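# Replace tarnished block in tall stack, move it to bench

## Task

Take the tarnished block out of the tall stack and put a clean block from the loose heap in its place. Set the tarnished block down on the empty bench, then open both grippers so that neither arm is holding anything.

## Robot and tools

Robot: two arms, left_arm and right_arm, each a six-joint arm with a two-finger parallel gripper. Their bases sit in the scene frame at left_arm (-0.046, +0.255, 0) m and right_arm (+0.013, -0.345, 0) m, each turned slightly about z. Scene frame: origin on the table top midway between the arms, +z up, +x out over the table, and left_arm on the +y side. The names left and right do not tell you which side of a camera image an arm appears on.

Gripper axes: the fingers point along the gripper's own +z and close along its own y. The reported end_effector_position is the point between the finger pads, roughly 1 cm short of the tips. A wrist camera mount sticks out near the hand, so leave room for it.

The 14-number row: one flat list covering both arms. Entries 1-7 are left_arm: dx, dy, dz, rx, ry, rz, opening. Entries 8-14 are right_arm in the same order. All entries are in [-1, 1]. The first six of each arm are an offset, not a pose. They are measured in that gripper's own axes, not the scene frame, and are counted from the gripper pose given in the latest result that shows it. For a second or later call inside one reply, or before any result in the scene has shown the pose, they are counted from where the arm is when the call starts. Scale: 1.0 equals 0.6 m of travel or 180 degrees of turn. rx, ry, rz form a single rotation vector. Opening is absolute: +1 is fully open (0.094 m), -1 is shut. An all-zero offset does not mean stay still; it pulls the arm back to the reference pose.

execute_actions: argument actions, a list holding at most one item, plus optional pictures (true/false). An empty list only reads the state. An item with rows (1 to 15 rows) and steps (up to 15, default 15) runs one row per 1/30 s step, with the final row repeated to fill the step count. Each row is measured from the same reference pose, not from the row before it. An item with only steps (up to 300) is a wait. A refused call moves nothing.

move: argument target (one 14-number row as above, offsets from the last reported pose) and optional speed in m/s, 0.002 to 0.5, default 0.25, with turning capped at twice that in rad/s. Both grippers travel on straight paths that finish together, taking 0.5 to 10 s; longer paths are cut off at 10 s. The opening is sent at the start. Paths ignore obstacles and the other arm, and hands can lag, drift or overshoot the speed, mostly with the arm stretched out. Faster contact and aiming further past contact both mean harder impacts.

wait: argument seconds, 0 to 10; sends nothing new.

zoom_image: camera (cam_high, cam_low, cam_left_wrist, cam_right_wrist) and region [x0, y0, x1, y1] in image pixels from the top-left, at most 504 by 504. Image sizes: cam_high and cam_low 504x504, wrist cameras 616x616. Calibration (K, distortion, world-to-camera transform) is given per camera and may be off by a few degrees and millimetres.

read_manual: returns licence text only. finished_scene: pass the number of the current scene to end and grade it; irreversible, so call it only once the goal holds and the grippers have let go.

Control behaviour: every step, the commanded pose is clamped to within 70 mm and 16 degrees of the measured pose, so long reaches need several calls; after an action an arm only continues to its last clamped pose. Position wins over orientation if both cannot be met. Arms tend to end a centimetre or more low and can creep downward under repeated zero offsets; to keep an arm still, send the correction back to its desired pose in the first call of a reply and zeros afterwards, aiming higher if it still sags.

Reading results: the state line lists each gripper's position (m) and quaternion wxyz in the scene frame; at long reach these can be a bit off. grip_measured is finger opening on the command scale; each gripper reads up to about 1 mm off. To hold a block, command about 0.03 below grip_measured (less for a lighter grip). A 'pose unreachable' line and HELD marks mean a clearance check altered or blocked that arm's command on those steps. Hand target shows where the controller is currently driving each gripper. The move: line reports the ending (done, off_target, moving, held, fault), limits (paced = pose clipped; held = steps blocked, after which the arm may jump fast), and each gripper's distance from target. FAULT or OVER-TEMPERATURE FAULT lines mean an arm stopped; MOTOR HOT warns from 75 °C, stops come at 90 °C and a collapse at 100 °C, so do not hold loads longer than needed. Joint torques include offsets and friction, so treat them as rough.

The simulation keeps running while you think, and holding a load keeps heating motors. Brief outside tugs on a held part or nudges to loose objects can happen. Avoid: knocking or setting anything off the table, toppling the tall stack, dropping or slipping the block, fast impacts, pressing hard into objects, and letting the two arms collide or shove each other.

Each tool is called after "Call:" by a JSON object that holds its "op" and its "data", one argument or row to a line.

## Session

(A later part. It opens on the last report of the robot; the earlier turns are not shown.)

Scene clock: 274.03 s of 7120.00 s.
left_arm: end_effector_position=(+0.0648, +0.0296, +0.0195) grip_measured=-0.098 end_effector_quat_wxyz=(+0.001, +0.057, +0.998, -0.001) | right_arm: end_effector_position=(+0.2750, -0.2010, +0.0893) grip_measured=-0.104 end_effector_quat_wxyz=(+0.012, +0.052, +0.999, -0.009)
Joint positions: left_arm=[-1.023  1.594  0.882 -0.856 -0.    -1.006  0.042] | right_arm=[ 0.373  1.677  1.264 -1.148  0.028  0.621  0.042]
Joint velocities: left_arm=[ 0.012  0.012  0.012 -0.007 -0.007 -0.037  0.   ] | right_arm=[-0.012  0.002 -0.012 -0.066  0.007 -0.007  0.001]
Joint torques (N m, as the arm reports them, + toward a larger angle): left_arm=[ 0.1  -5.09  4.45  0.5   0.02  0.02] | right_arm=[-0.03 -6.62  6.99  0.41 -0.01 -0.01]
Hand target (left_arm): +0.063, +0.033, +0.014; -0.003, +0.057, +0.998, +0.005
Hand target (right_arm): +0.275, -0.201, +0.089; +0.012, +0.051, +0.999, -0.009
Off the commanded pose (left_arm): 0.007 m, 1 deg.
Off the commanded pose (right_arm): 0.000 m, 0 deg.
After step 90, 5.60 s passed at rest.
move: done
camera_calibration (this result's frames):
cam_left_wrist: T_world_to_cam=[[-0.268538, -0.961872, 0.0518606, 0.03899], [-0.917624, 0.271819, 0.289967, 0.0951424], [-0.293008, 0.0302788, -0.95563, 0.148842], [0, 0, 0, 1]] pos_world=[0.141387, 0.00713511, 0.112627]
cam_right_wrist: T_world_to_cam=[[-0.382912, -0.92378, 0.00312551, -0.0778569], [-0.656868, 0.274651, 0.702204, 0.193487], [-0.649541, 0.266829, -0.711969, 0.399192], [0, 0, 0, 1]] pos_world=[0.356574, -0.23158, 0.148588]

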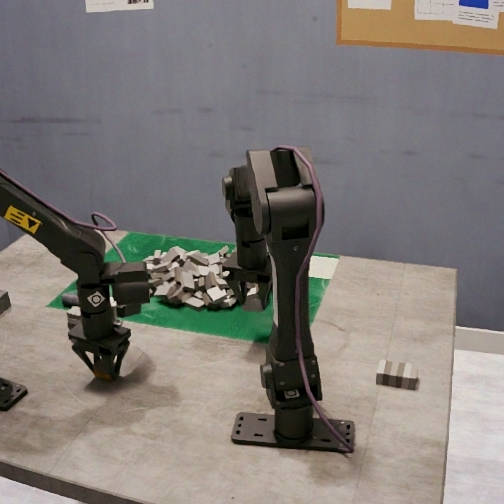

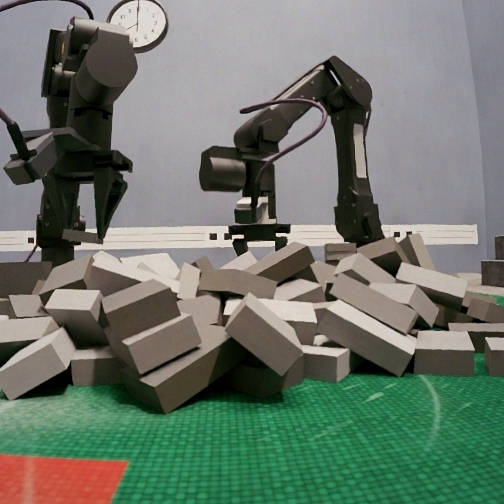

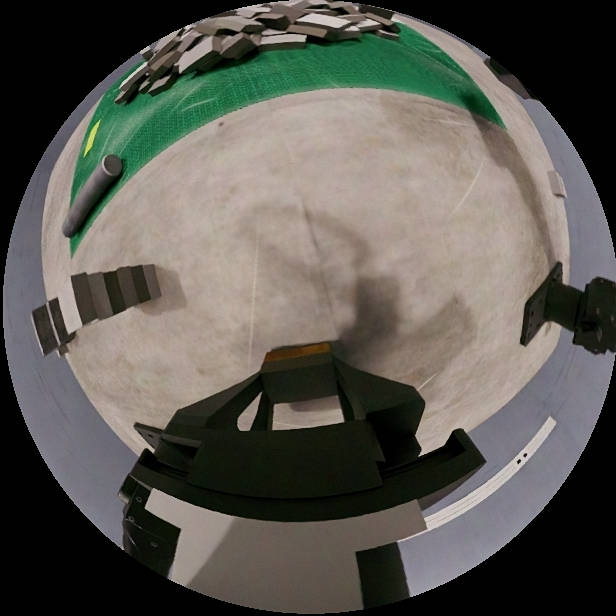

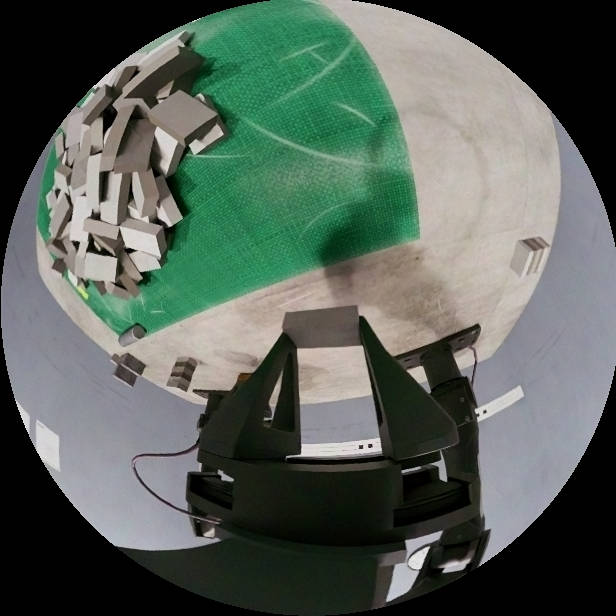

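Call:
{"op": "move", "data": {
  "target": [0,0.004,0.012,0,0,0,-0.13,0,0,0,-0.04,0,0,-0.14],
  "speed": 0.04
}}

Call:
{"op": "move", "data": {
  "target": [0,0,0,0,0,0,0.2,0,0,0,0,0,0,-0.14]
}}

Call:
{"op": "move", "data": {
  "target": [0,-0.006,-0.04,0,0,0,0.2,0,0,0,0,0,0,-0.14],
  "speed": 0.03
}}

Call:
{"op": "zoom_image", "data": {
  "camera": "cam_high",
  "region": [50, 310, 160, 400]
}}

Scene clock: 288.00 s of 7120.00 s.
left_arm: end_effector_position=(+0.0669, +0.0251, +0.0196) grip_measured=-0.098 end_effector_quat_wxyz=(+0.006, +0.057, +0.998, -0.010) | right_arm: end_effector_position=(+0.2684, -0.2017, +0.0802) grip_measured=-0.104 end_effector_quat_wxyz=(-0.008, +0.051, +0.998, +0.037)
Joint positions: left_arm=[-1.023  1.594  0.882 -0.836 -0.    -1.006  0.042] | right_arm=[ 0.321  1.648  1.194 -1.093 -0.072  0.567  0.042]
Joint velocities: left_arm=[-0.007 -0.002 -0.042 -0.081  0.022 -0.007  0.   ] | right_arm=[ 0.002 -0.007 -0.007  0.037  0.007  0.037  0.   ]
Joint torques (N m, as the arm reports them, + toward a larger angle): left_arm=[ 0.56 -5.33  3.69  0.55  0.04  0.08] | right_arm=[-1.01 -8.9   6.8   0.62 -0.1  -0.08]
Hand target (left_arm): +0.065, +0.032, +0.013; +0.001, +0.057, +0.998, -0.001
Hand target (right_arm): +0.275, -0.201, +0.090; +0.014, +0.052, +0.997, +0.053
Off the commanded pose (left_arm): 0.010 m, 1 deg.
Off the commanded pose (right_arm): 0.011 m, 3 deg.
After step 90, 9.17 s passed at rest.
move: off_target (right_arm)
camera_calibration (this result's frames):
cam_left_wrist: T_world_to_cam=[[-0.26905, -0.960813, 0.06671, 0.0350096], [-0.920072, 0.276883, 0.277135, 0.0985883], [-0.284746, 0.0131852, -0.958512, 0.149597], [0, 0, 0, 1]] pos_world=[0.142725, 0.00436781, 0.113733]
cam_right_wrist: T_world_to_cam=[[-0.380409, -0.922114, -0.0706746, -0.075447], [-0.633056, 0.203926, 0.746762, 0.17154], [-0.674187, 0.328816, -0.661326, 0.403649], [0, 0, 0, 1]] pos_world=[0.352029, -0.237279, 0.133512]

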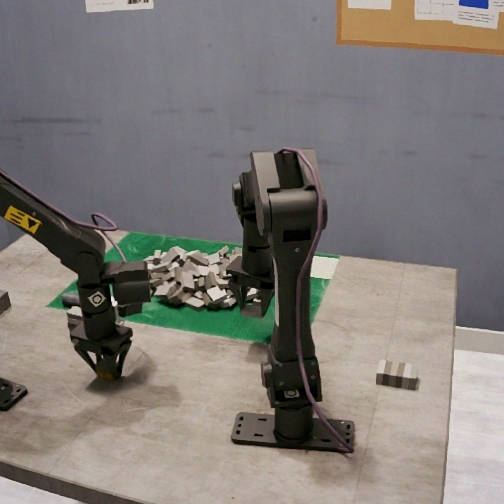

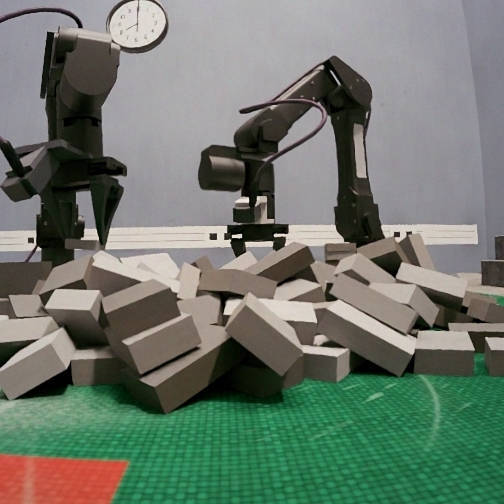

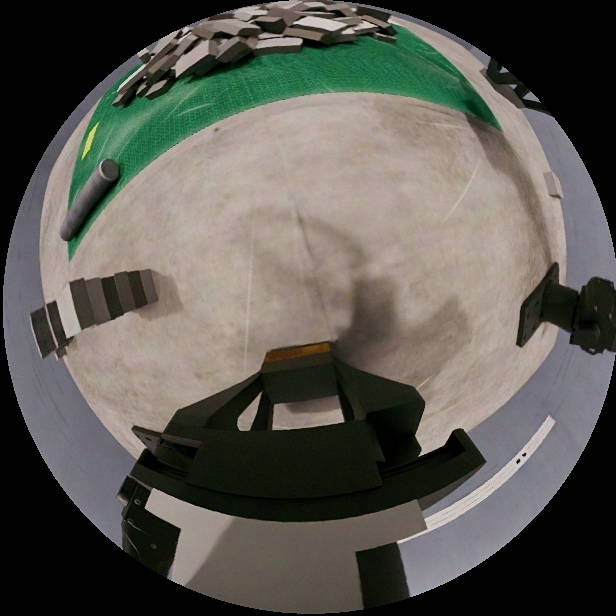

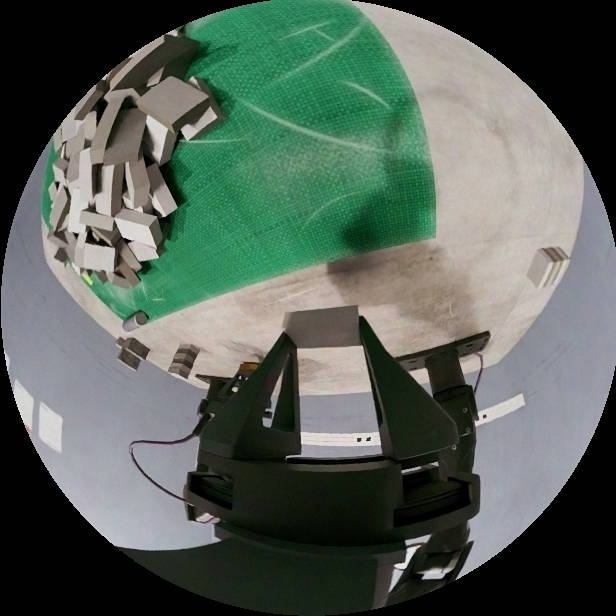

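Scene clock: 288.50 s of 7120.00 s.
left_arm: end_effector_position=(+0.0669, +0.0251, +0.0196) grip_measured=+0.198 end_effector_quat_wxyz=(+0.006, +0.057, +0.998, -0.010) | right_arm: end_effector_position=(+0.2684, -0.2017, +0.0802) grip_measured=-0.104 end_effector_quat_wxyz=(-0.008, +0.051, +0.998, +0.037)
Joint positions: left_arm=[-1.023  1.594  0.882 -0.836 -0.    -1.006  0.056] | right_arm=[ 0.321  1.648  1.194 -1.093 -0.072  0.567  0.042]
Joint velocities: left_arm=[-0.007 -0.017 -0.002  0.037  0.022  0.022  0.   ] | right_arm=[ 0.007 -0.017 -0.017 -0.022 -0.037  0.022 -0.001]
Joint torques (N m, as the arm reports them, + toward a larger angle): left_arm=[ 0.05 -5.79  5.85  0.45  0.03  0.02] | right_arm=[-0.03 -6.36  6.92  0.44 -0.08  0.03]
Hand target (left_arm): +0.067, +0.025, +0.020; +0.006, +0.057, +0.998, -0.010
Hand target (right_arm): +0.268, -0.202, +0.080; -0.008, +0.051, +0.998, +0.037
Off the commanded pose (left_arm): 0.000 m, 0 deg.
Off the commanded pose (right_arm): 0.000 m, 0 deg.
move: done
camera_calibration (this result's frames):
cam_left_wrist: T_world_to_cam=[[-0.26905, -0.960813, 0.06671, 0.0350096], [-0.920072, 0.276883, 0.277135, 0.0985883], [-0.284746, 0.0131852, -0.958512, 0.149597], [0, 0, 0, 1]] pos_world=[0.142725, 0.00436781, 0.113733]
cam_right_wrist: T_world_to_cam=[[-0.380409, -0.922114, -0.0706746, -0.075447], [-0.633056, 0.203926, 0.746762, 0.17154], [-0.674187, 0.328816, -0.661326, 0.403649], [0, 0, 0, 1]] pos_world=[0.352029, -0.237279, 0.133512]

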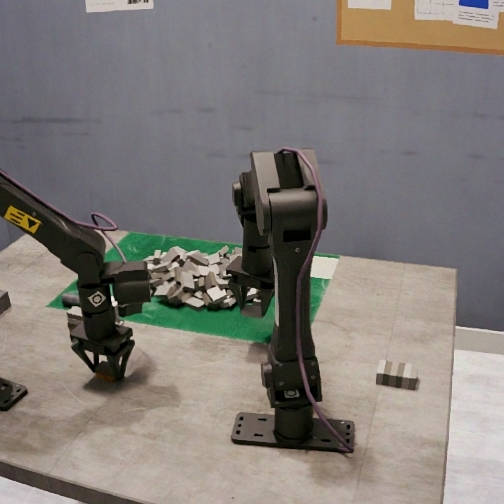

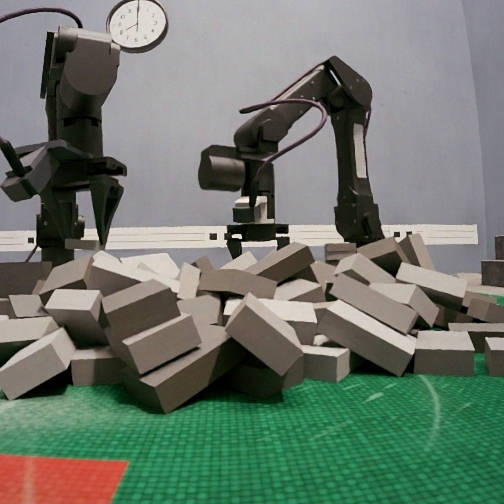

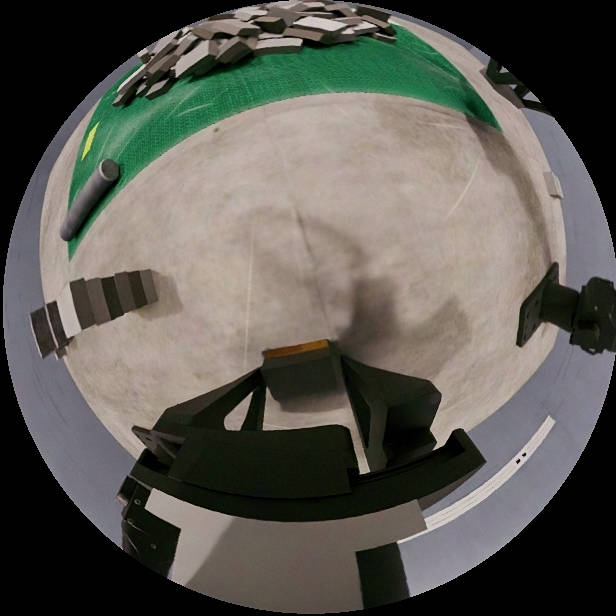

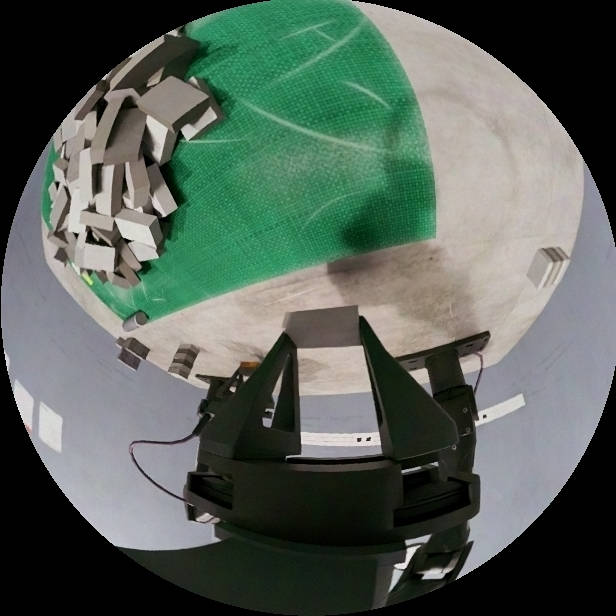

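Scene clock: 289.60 s of 7120.00 s.
left_arm: end_effector_position=(+0.0657, +0.0276, +0.0331) grip_measured=+0.198 end_effector_quat_wxyz=(+0.000, +0.057, +0.998, -0.000) | right_arm: end_effector_position=(+0.2684, -0.2017, +0.0802) grip_measured=-0.104 end_effector_quat_wxyz=(-0.008, +0.051, +0.998, +0.037)
Joint positions: left_arm=[-1.023  1.58   0.927 -0.917 -0.    -1.006  0.056] | right_arm=[ 0.321  1.648  1.194 -1.093 -0.072  0.567  0.042]
Joint velocities: left_arm=[-0.012 -0.002 -0.007 -0.051 -0.007  0.007 -0.001] | right_arm=[-0.012 -0.007  0.012 -0.022 -0.066 -0.037  0.   ]
Joint torques (N m, as the arm reports them, + toward a larger angle): left_arm=[-0.66 -7.03  8.2   0.25  0.02 -0.07] | right_arm=[-0.01 -6.37  6.93  0.43 -0.07  0.03]
Hand target (left_arm): +0.066, +0.022, +0.044; +0.006, +0.057, +0.998, -0.011
Hand target (right_arm): +0.268, -0.202, +0.080; -0.008, +0.051, +0.998, +0.037
Off the commanded pose (left_arm): 0.012 m, 1 deg.
Off the commanded pose (right_arm): 0.000 m, 0 deg.
move: off_target (left_arm)
camera_calibration (this result's frames):
cam_left_wrist: T_world_to_cam=[[-0.268487, -0.961977, 0.0501458, 0.0367487], [-0.917334, 0.27122, 0.291441, 0.0925081], [-0.29396, 0.0322477, -0.955274, 0.162188], [0, 0, 0, 1]] pos_world=[0.142404, 0.00503122, 0.12613]
cam_right_wrist: T_world_to_cam=[[-0.380409, -0.922114, -0.0706746, -0.075447], [-0.633056, 0.203926, 0.746762, 0.17154], [-0.674187, 0.328816, -0.661326, 0.403649], [0, 0, 0, 1]] pos_world=[0.352029, -0.237279, 0.133512]

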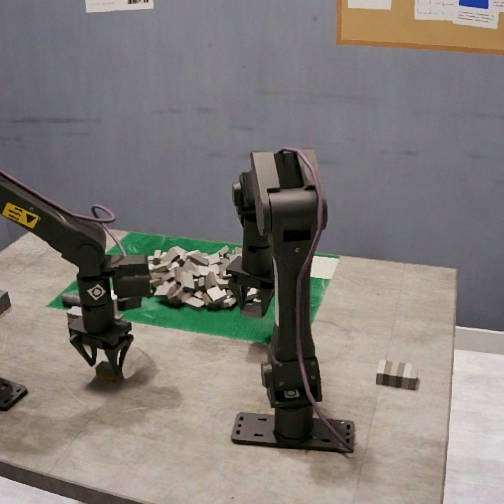

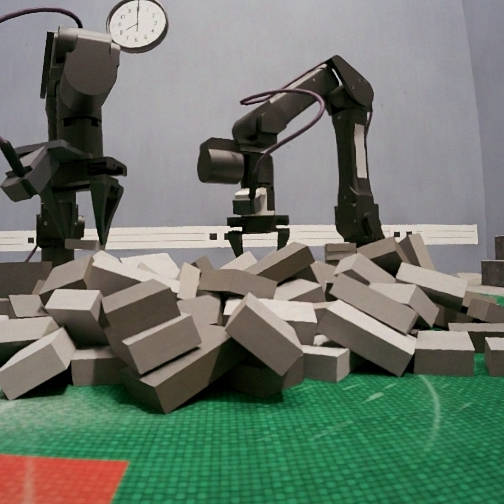

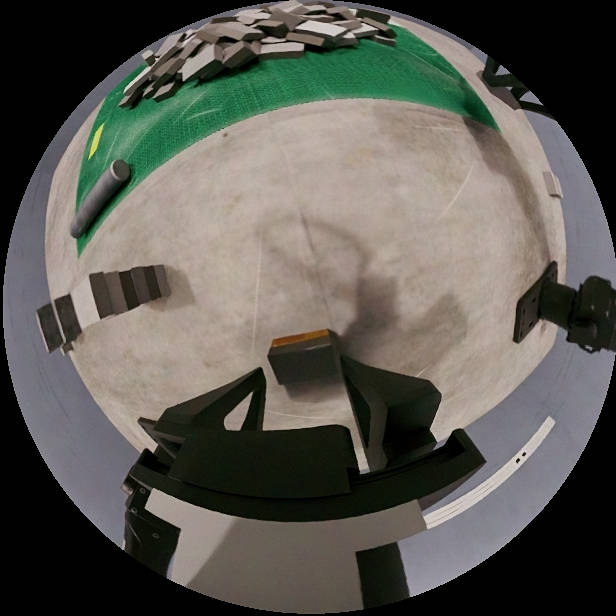

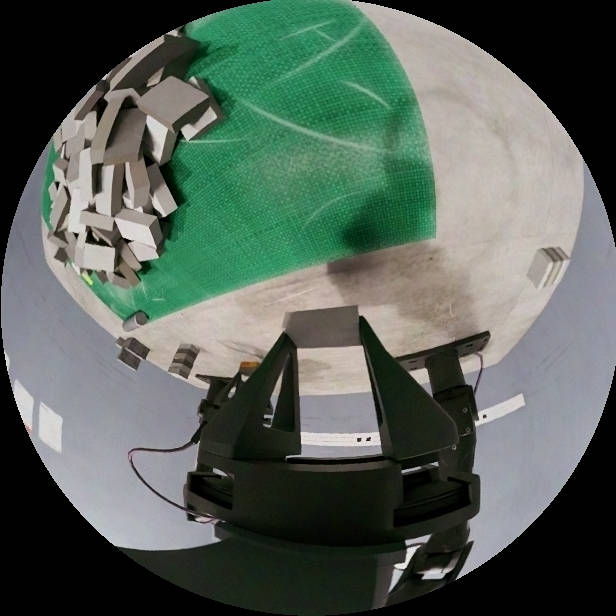

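Region (50, 310, 160, 400) of cam_high's 504x504 image, scaled by 4.582, with more detail than that image has; it fills the top 412 rows of this view, and the rest is white.

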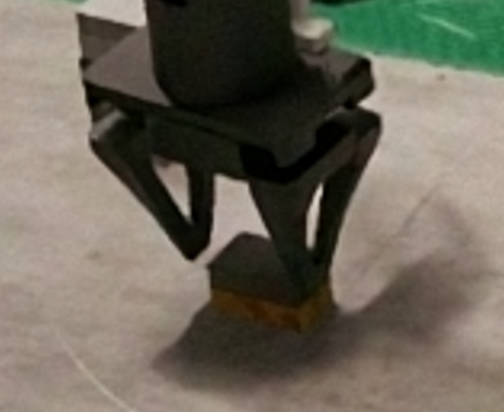

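Call:
{"op": "move", "data": {
  "target": [0,0,0,0,0,0,-0.13,0,0,0,0,0,0,-0.14]
}}

Call:
{"op": "move", "data": {
  "target": [0,0,-0.2,0,0,0,-0.13,0,0,0,0,0,0,-0.14],
  "speed": 0.1
}}

Scene clock: 296.07 s of 7120.00 s.
left_arm: end_effector_position=(+0.0651, +0.0283, +0.0331) grip_measured=-0.115 end_effector_quat_wxyz=(-0.001, +0.057, +0.998, +0.001) | right_arm: end_effector_position=(+0.2684, -0.2017, +0.0802) grip_measured=-0.104 end_effector_quat_wxyz=(-0.008, +0.051, +0.998, +0.037)
Joint positions: left_arm=[-1.023  1.58   0.927 -0.921  0.001 -1.006  0.042] | right_arm=[ 0.321  1.648  1.194 -1.093 -0.072  0.567  0.042]
Joint velocities: left_arm=[-0.022  0.007 -0.002  0.022  0.007  0.007  0.   ] | right_arm=[0.002 0.007 0.002 0.022 0.051 0.022 0.001]
Joint torques (N m, as the arm reports them, + toward a larger angle): left_arm=[ 0.05 -5.75  5.92  0.43  0.01  0.  ] | right_arm=[-0.02 -6.39  6.94  0.44 -0.07  0.01]
Hand target (left_arm): +0.066, +0.028, +0.033; +0.000, +0.057, +0.998, -0.000
Hand target (right_arm): +0.268, -0.202, +0.080; -0.008, +0.051, +0.998, +0.037
Off the commanded pose (left_arm): 0.001 m, 0 deg.
Off the commanded pose (right_arm): 0.000 m, 0 deg.
After step 90, 2.77 s passed at rest.
move: done
camera_calibration (this result's frames):
cam_left_wrist: T_world_to_cam=[[-0.268362, -0.962105, 0.0483288, 0.0373092], [-0.916595, 0.27046, 0.294458, 0.0916875], [-0.29637, 0.0347235, -0.954442, 0.162063], [0, 0, 0, 1]] pos_world=[0.142083, 0.00547017, 0.125878]
cam_right_wrist: T_world_to_cam=[[-0.380409, -0.922114, -0.0706746, -0.075447], [-0.633056, 0.203926, 0.746762, 0.17154], [-0.674187, 0.328816, -0.661326, 0.403649], [0, 0, 0, 1]] pos_world=[0.352029, -0.237279, 0.133512]

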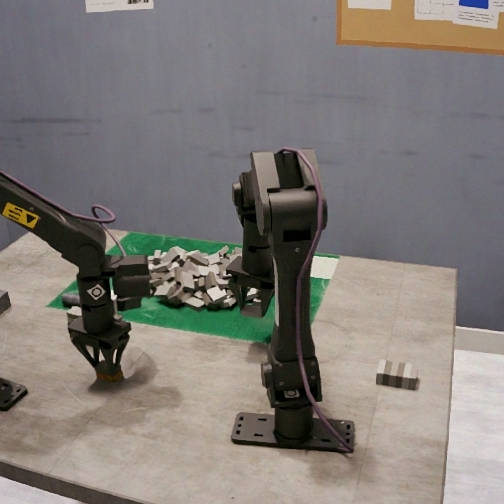

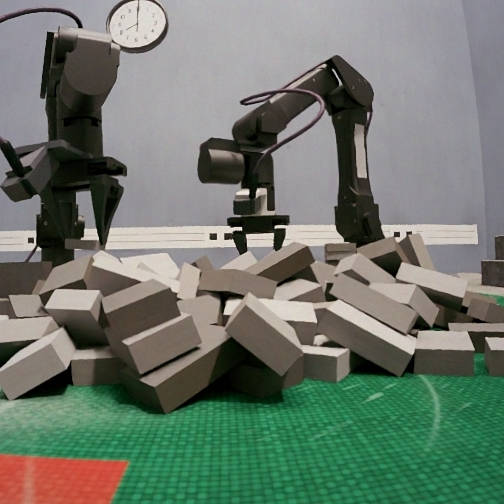

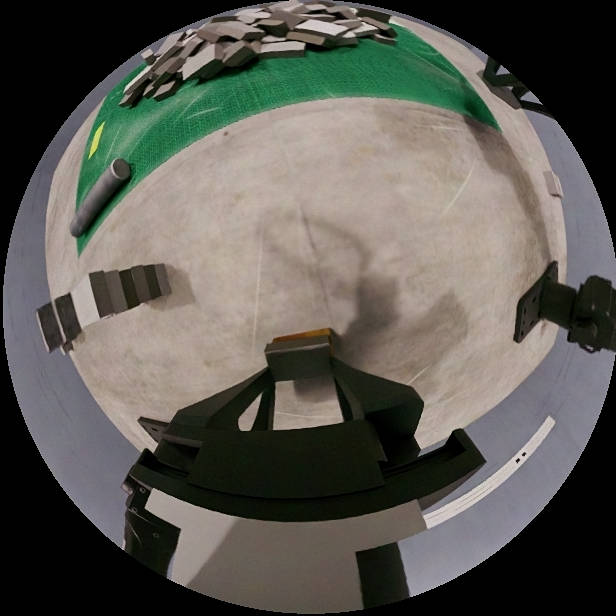

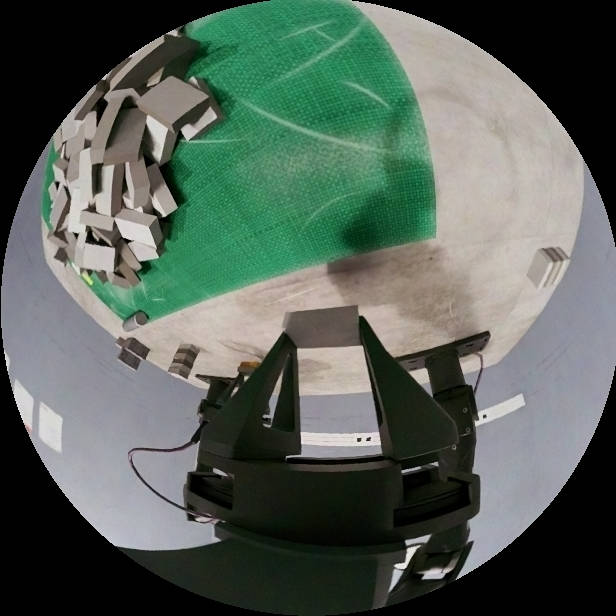

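Scene clock: 297.87 s of 7120.00 s.
left_arm: end_effector_position=(+0.0641, +0.0304, +0.1411) grip_measured=-0.115 end_effector_quat_wxyz=(-0.008, +0.057, +0.998, +0.014) | right_arm: end_effector_position=(+0.2684, -0.2017, +0.0802) grip_measured=-0.104 end_effector_quat_wxyz=(-0.008, +0.051, +0.998, +0.037)
Joint positions: left_arm=[-1.023  1.519  1.307 -1.391  0.001 -1.006  0.042] | right_arm=[ 0.321  1.648  1.194 -1.093 -0.072  0.567  0.042]
Joint velocities: left_arm=[ 0.002 -0.002 -0.017 -0.081 -0.007 -0.037  0.   ] | right_arm=[-0.012 -0.002  0.012 -0.007  0.022 -0.022 -0.   ]
Joint torques (N m, as the arm reports them, + toward a larger angle): left_arm=[-0.05 -6.92  8.9   0.17  0.03  0.01] | right_arm=[-0.01 -6.4   6.97  0.43 -0.08  0.02]
Hand target (left_arm): +0.064, +0.029, +0.153; -0.001, +0.057, +0.998, +0.001
Hand target (right_arm): +0.268, -0.202, +0.080; -0.008, +0.051, +0.998, +0.037
Off the commanded pose (left_arm): 0.012 m, 2 deg.
Off the commanded pose (right_arm): 0.000 m, 0 deg.
move: off_target (left_arm)
camera_calibration (this result's frames):
cam_left_wrist: T_world_to_cam=[[-0.267885, -0.963092, 0.0262977, 0.0369131], [-0.912711, 0.262424, 0.313198, 0.0557648], [-0.30854, 0.0598989, -0.949324, 0.264074], [0, 0, 0, 1]] pos_world=[0.142263, 0.00509894, 0.232255]
cam_right_wrist: T_world_to_cam=[[-0.380409, -0.922114, -0.0706746, -0.075447], [-0.633056, 0.203926, 0.746762, 0.17154], [-0.674187, 0.328816, -0.661326, 0.403649], [0, 0, 0, 1]] pos_world=[0.352029, -0.237279, 0.133512]

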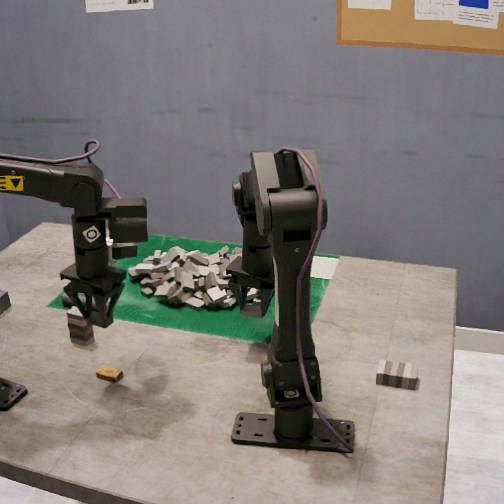

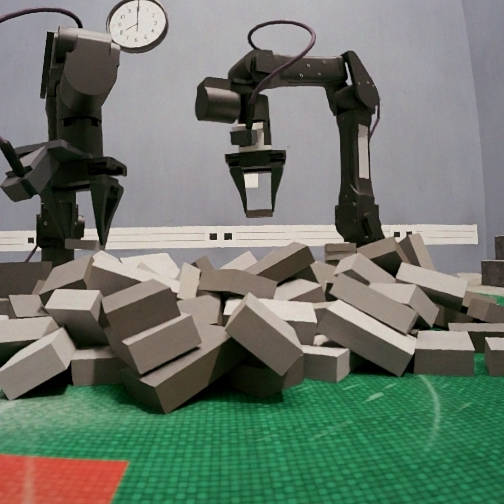

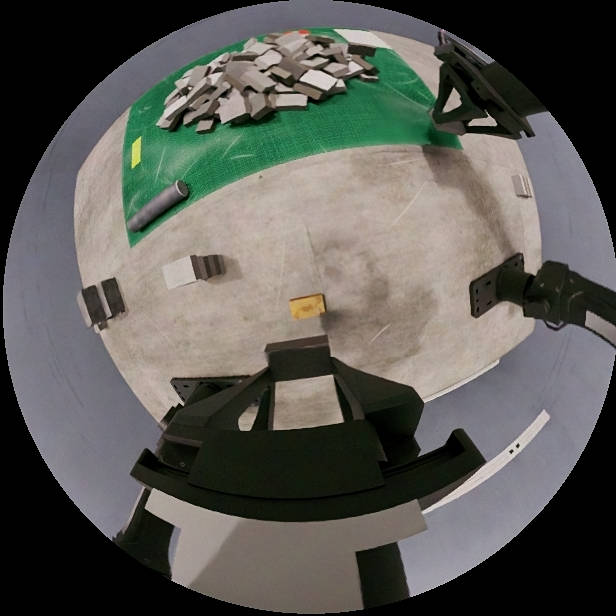

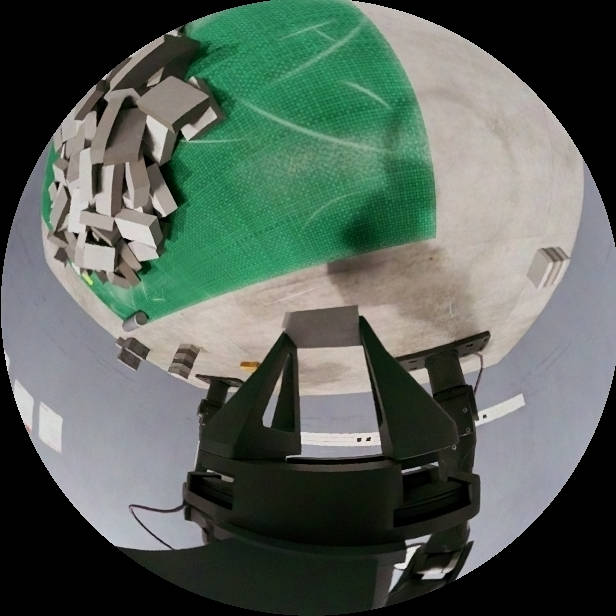

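Call:
{"op": "move", "data": {
  "target": [-0.135,0.385,0,0,0,0,-0.14,0.2,0.35,0.06,-0.015,0,0,-0.14],
  "speed": 0.12
}}

Scene clock: 309.77 s of 7120.00 s.
left_arm: end_effector_position=(+0.1632, +0.2458, +0.1394) grip_measured=-0.122 end_effector_quat_wxyz=(-0.019, +0.056, +0.998, +0.016) | right_arm: end_effector_position=(+0.1634, +0.0138, +0.0528) grip_measured=-0.104 end_effector_quat_wxyz=(-0.018, +0.051, +0.997, +0.048)
Joint positions: left_arm=[ 0.02   1.368  1.169 -1.411 -0.031  0.034  0.041] | right_arm=[ 0.997  1.981  1.499 -1.012 -0.069  1.245  0.042]
Joint velocities: left_arm=[-0.007  0.002  0.017 -0.037  0.007 -0.051 -0.   ] | right_arm=[-0.017 -0.002  0.007 -0.051 -0.051  0.051  0.   ]
Joint torques (N m, as the arm reports them, + toward a larger angle): left_arm=[ 0.87 -3.51  9.78  0.34 -0.01  0.1 ] | right_arm=[ 0.42 -9.42  9.75  0.55  0.07  0.11]
Hand target (left_arm): +0.173, +0.247, +0.147; -0.004, +0.057, +0.998, +0.016
Hand target (right_arm): +0.167, +0.023, +0.062; -0.006, +0.051, +0.997, +0.062
Off the commanded pose (left_arm): 0.011 m, 1 deg.
Off the commanded pose (right_arm): 0.014 m, 2 deg.
After step 90, 6.30 s passed at rest.
move: off_target (left_arm, right_arm)
camera_calibration (this result's frames):
cam_left_wrist: T_world_to_cam=[[-0.264716, -0.963965, 0.0263936, 0.270638], [-0.906302, 0.258045, 0.334708, 0.0872189], [-0.329457, 0.0646819, -0.941952, 0.281301], [0, 0, 0, 1]] pos_world=[0.243366, 0.220184, 0.228636]
cam_right_wrist: T_world_to_cam=[[-0.381461, -0.920533, -0.0842974, 0.0822647], [-0.618777, 0.186535, 0.763099, 0.0785983], [-0.686734, 0.343254, -0.640761, 0.244624], [0, 0, 0, 1]] pos_world=[0.248007, -0.0229018, 0.103702]

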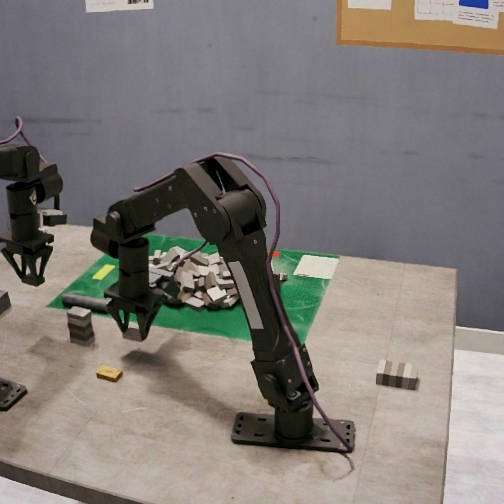

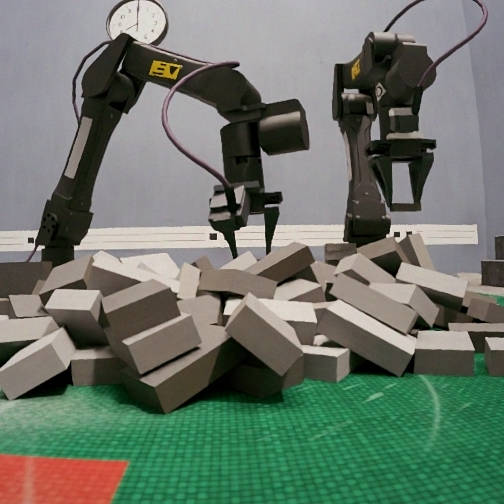

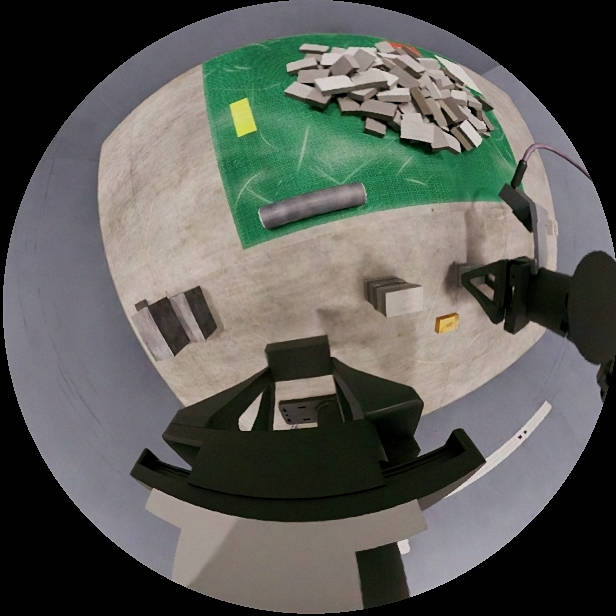

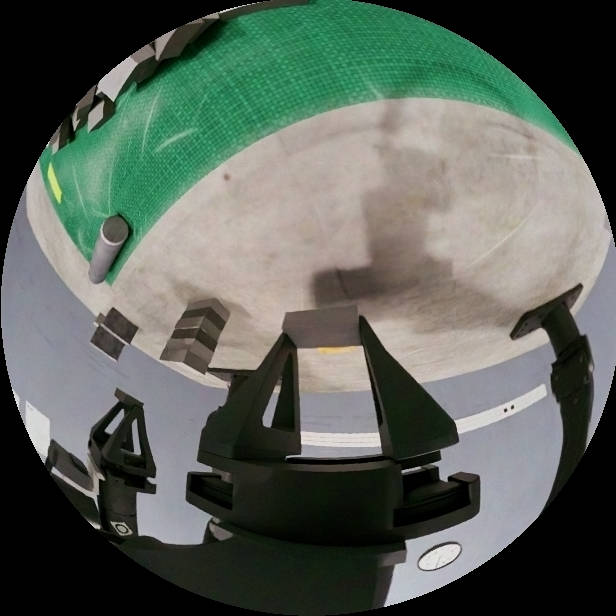

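Call:
{"op": "move", "data": {
  "target": [0,0,0,0,0,0,-0.14,-0.015,0.015,0.04,0,0,0,-0.14],
  "speed": 0.04
}}

Call:
{"op": "zoom_image", "data": {
  "camera": "cam_high",
  "region": [90, 290, 180, 365]
}}

Scene clock: 316.13 s of 7120.00 s.
left_arm: end_effector_position=(+0.1632, +0.2458, +0.1394) grip_measured=-0.122 end_effector_quat_wxyz=(-0.019, +0.058, +0.998, +0.016) | right_arm: end_effector_position=(+0.1656, +0.0184, +0.0243) grip_measured=-0.104 end_effector_quat_wxyz=(-0.024, +0.050, +0.998, +0.033)
Joint positions: left_arm=[ 0.02   1.368  1.169 -1.411 -0.031  0.037  0.041] | right_arm=[ 0.997  2.06   1.499 -0.967 -0.069  1.243  0.042]
Joint velocities: left_arm=[ 0.002 -0.017 -0.012 -0.037 -0.022  0.007  0.001] | right_arm=[-0.032 -0.007  0.002  0.051 -0.007  0.007 -0.   ]
Joint torques (N m, as the arm reports them, + toward a larger angle): left_arm=[ 0.04 -4.21  6.39  0.33  0.   -0.01] | right_arm=[ -0.71 -10.07   7.76   0.64  -0.08  -0.03]
Hand target (left_arm): +0.163, +0.246, +0.139; -0.019, +0.056, +0.998, +0.016
Hand target (right_arm): +0.172, +0.024, +0.029; -0.018, +0.051, +0.997, +0.048
Off the commanded pose (left_arm): 0.000 m, 0 deg.
Off the commanded pose (right_arm): 0.010 m, 2 deg.
After step 90, 2.37 s passed at rest.
move: done
camera_calibration (this result's frames):
cam_left_wrist: T_world_to_cam=[[-0.26765, -0.963151, 0.0265292, 0.270898], [-0.905477, 0.260844, 0.334773, 0.0863872], [-0.329356, 0.0655803, -0.941925, 0.28106], [0, 0, 0, 1]] pos_world=[0.243296, 0.21995, 0.228631]
cam_right_wrist: T_world_to_cam=[[-0.380274, -0.923426, -0.0517292, 0.0839419], [-0.609173, 0.207993, 0.765276, 0.0988257], [-0.695916, 0.322527, -0.641621, 0.228185], [0, 0, 0, 1]] pos_world=[0.250921, -0.0166366, 0.0751215]

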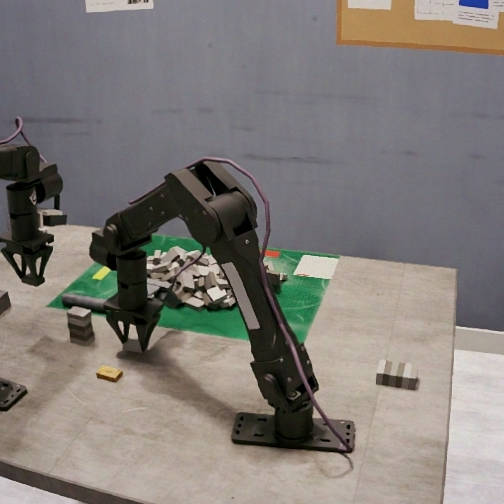

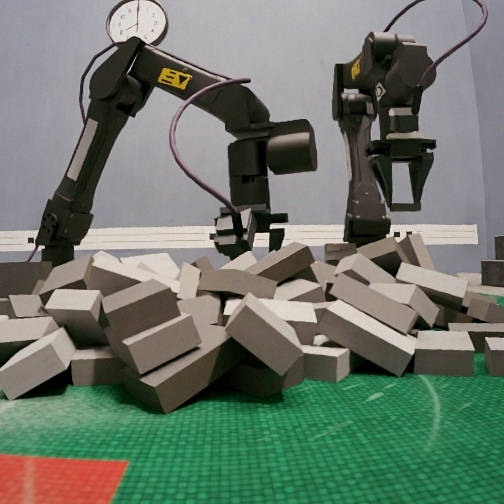

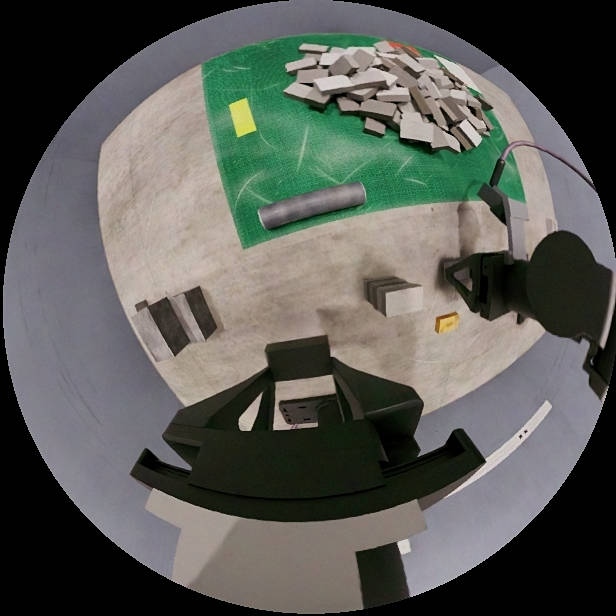

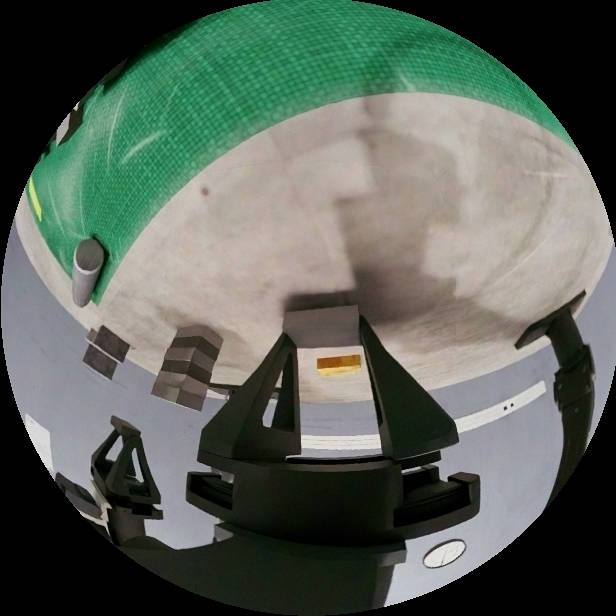

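Region (90, 290, 180, 365) of cam_high's 504x504 image, scaled by 5.600, with more detail than that image has.

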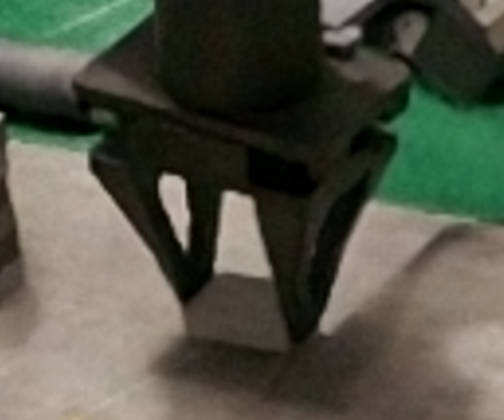

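Call:
{"op": "move", "data": {
  "target": [0,0,0,0,0,0,-0.14,-0.027,0.004,-0.004,-0.01,0,0,-0.14],
  "speed": 0.03
}}

Call:
{"op": "zoom_image", "data": {
  "camera": "cam_high",
  "region": [90, 290, 180, 365]
}}

Scene clock: 322.20 s of 7120.00 s.
left_arm: end_effector_position=(+0.1632, +0.2458, +0.1394) grip_measured=-0.122 end_effector_quat_wxyz=(-0.019, +0.058, +0.998, +0.016) | right_arm: end_effector_position=(+0.1764, +0.0152, +0.0245) grip_measured=-0.104 end_effector_quat_wxyz=(-0.026, +0.051, +0.998, +0.038)
Joint positions: left_arm=[ 0.02   1.368  1.169 -1.411 -0.031  0.037  0.041] | right_arm=[ 0.965  2.06   1.499 -0.961 -0.078  1.212  0.042]
Joint velocities: left_arm=[-0.002  0.022  0.002 -0.022 -0.037  0.007 -0.   ] | right_arm=[-0.002 -0.002 -0.027 -0.007 -0.066 -0.022 -0.   ]
Joint torques (N m, as the arm reports them, + toward a larger angle): left_arm=[ 0.08 -4.2   6.41  0.34  0.01  0.02] | right_arm=[-0.61 -9.53  7.39  0.64 -0.11  0.02]
Hand target (left_arm): +0.163, +0.246, +0.139; -0.019, +0.058, +0.998, +0.016
Hand target (right_arm): +0.182, +0.019, +0.026; -0.023, +0.051, +0.997, +0.048
Off the commanded pose (left_arm): 0.000 m, 0 deg.
Off the commanded pose (right_arm): 0.007 m, 1 deg.
After step 90, 2.27 s passed at rest.
move: done
camera_calibration (this result's frames):
cam_left_wrist: T_world_to_cam=[[-0.26765, -0.963151, 0.0265292, 0.270898], [-0.905477, 0.260844, 0.334773, 0.0863872], [-0.329356, 0.0655803, -0.941925, 0.28106], [0, 0, 0, 1]] pos_world=[0.243296, 0.21995, 0.228631]
cam_right_wrist: T_world_to_cam=[[-0.38126, -0.922533, -0.0597838, 0.0854593], [-0.605924, 0.200525, 0.769835, 0.105342], [-0.69821, 0.329731, -0.635437, 0.236974], [0, 0, 0, 1]] pos_world=[0.261869, -0.0204225, 0.0745958]

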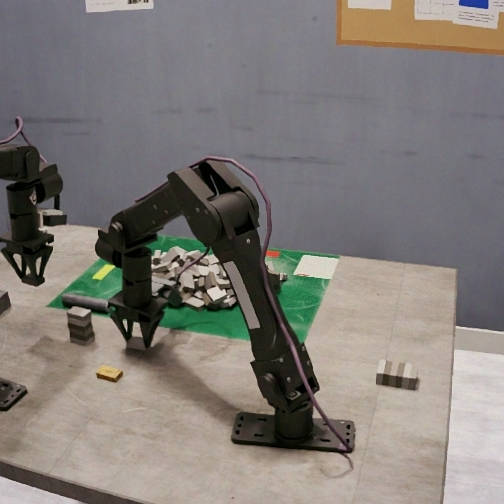

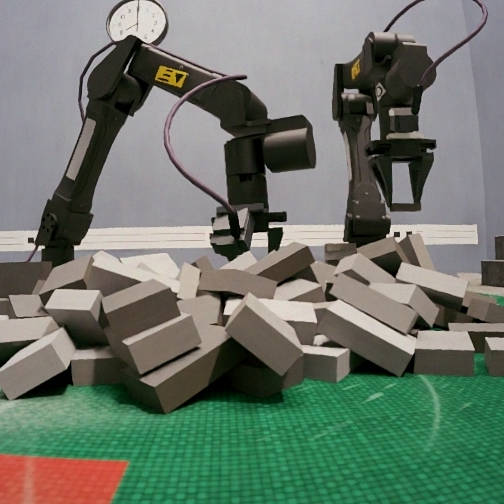

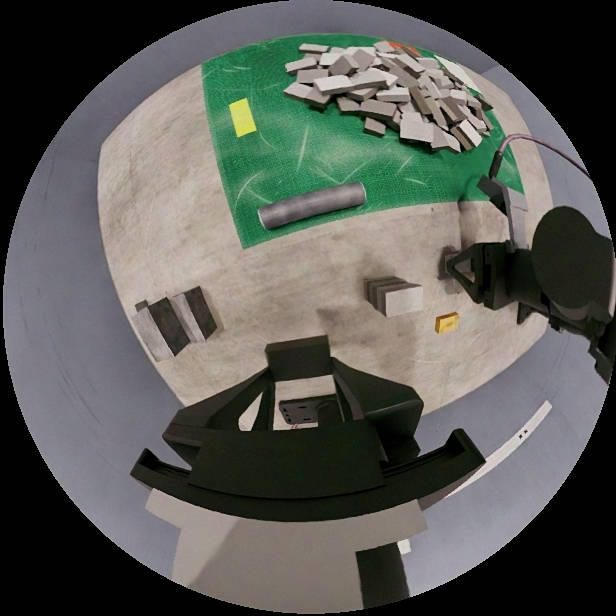

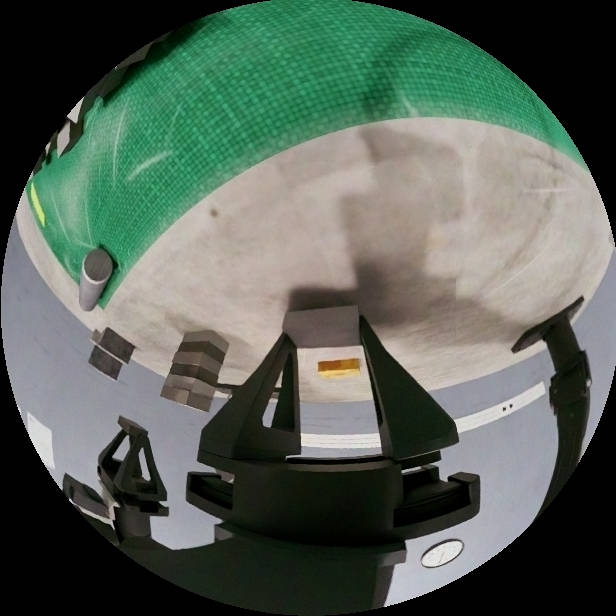

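Region (90, 290, 180, 365) of cam_high's 504x504 image, scaled by 5.600, with more detail than that image has.

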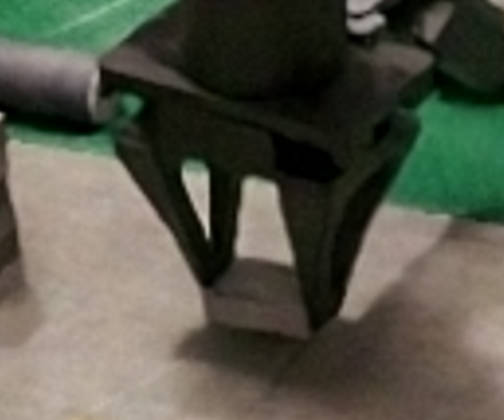

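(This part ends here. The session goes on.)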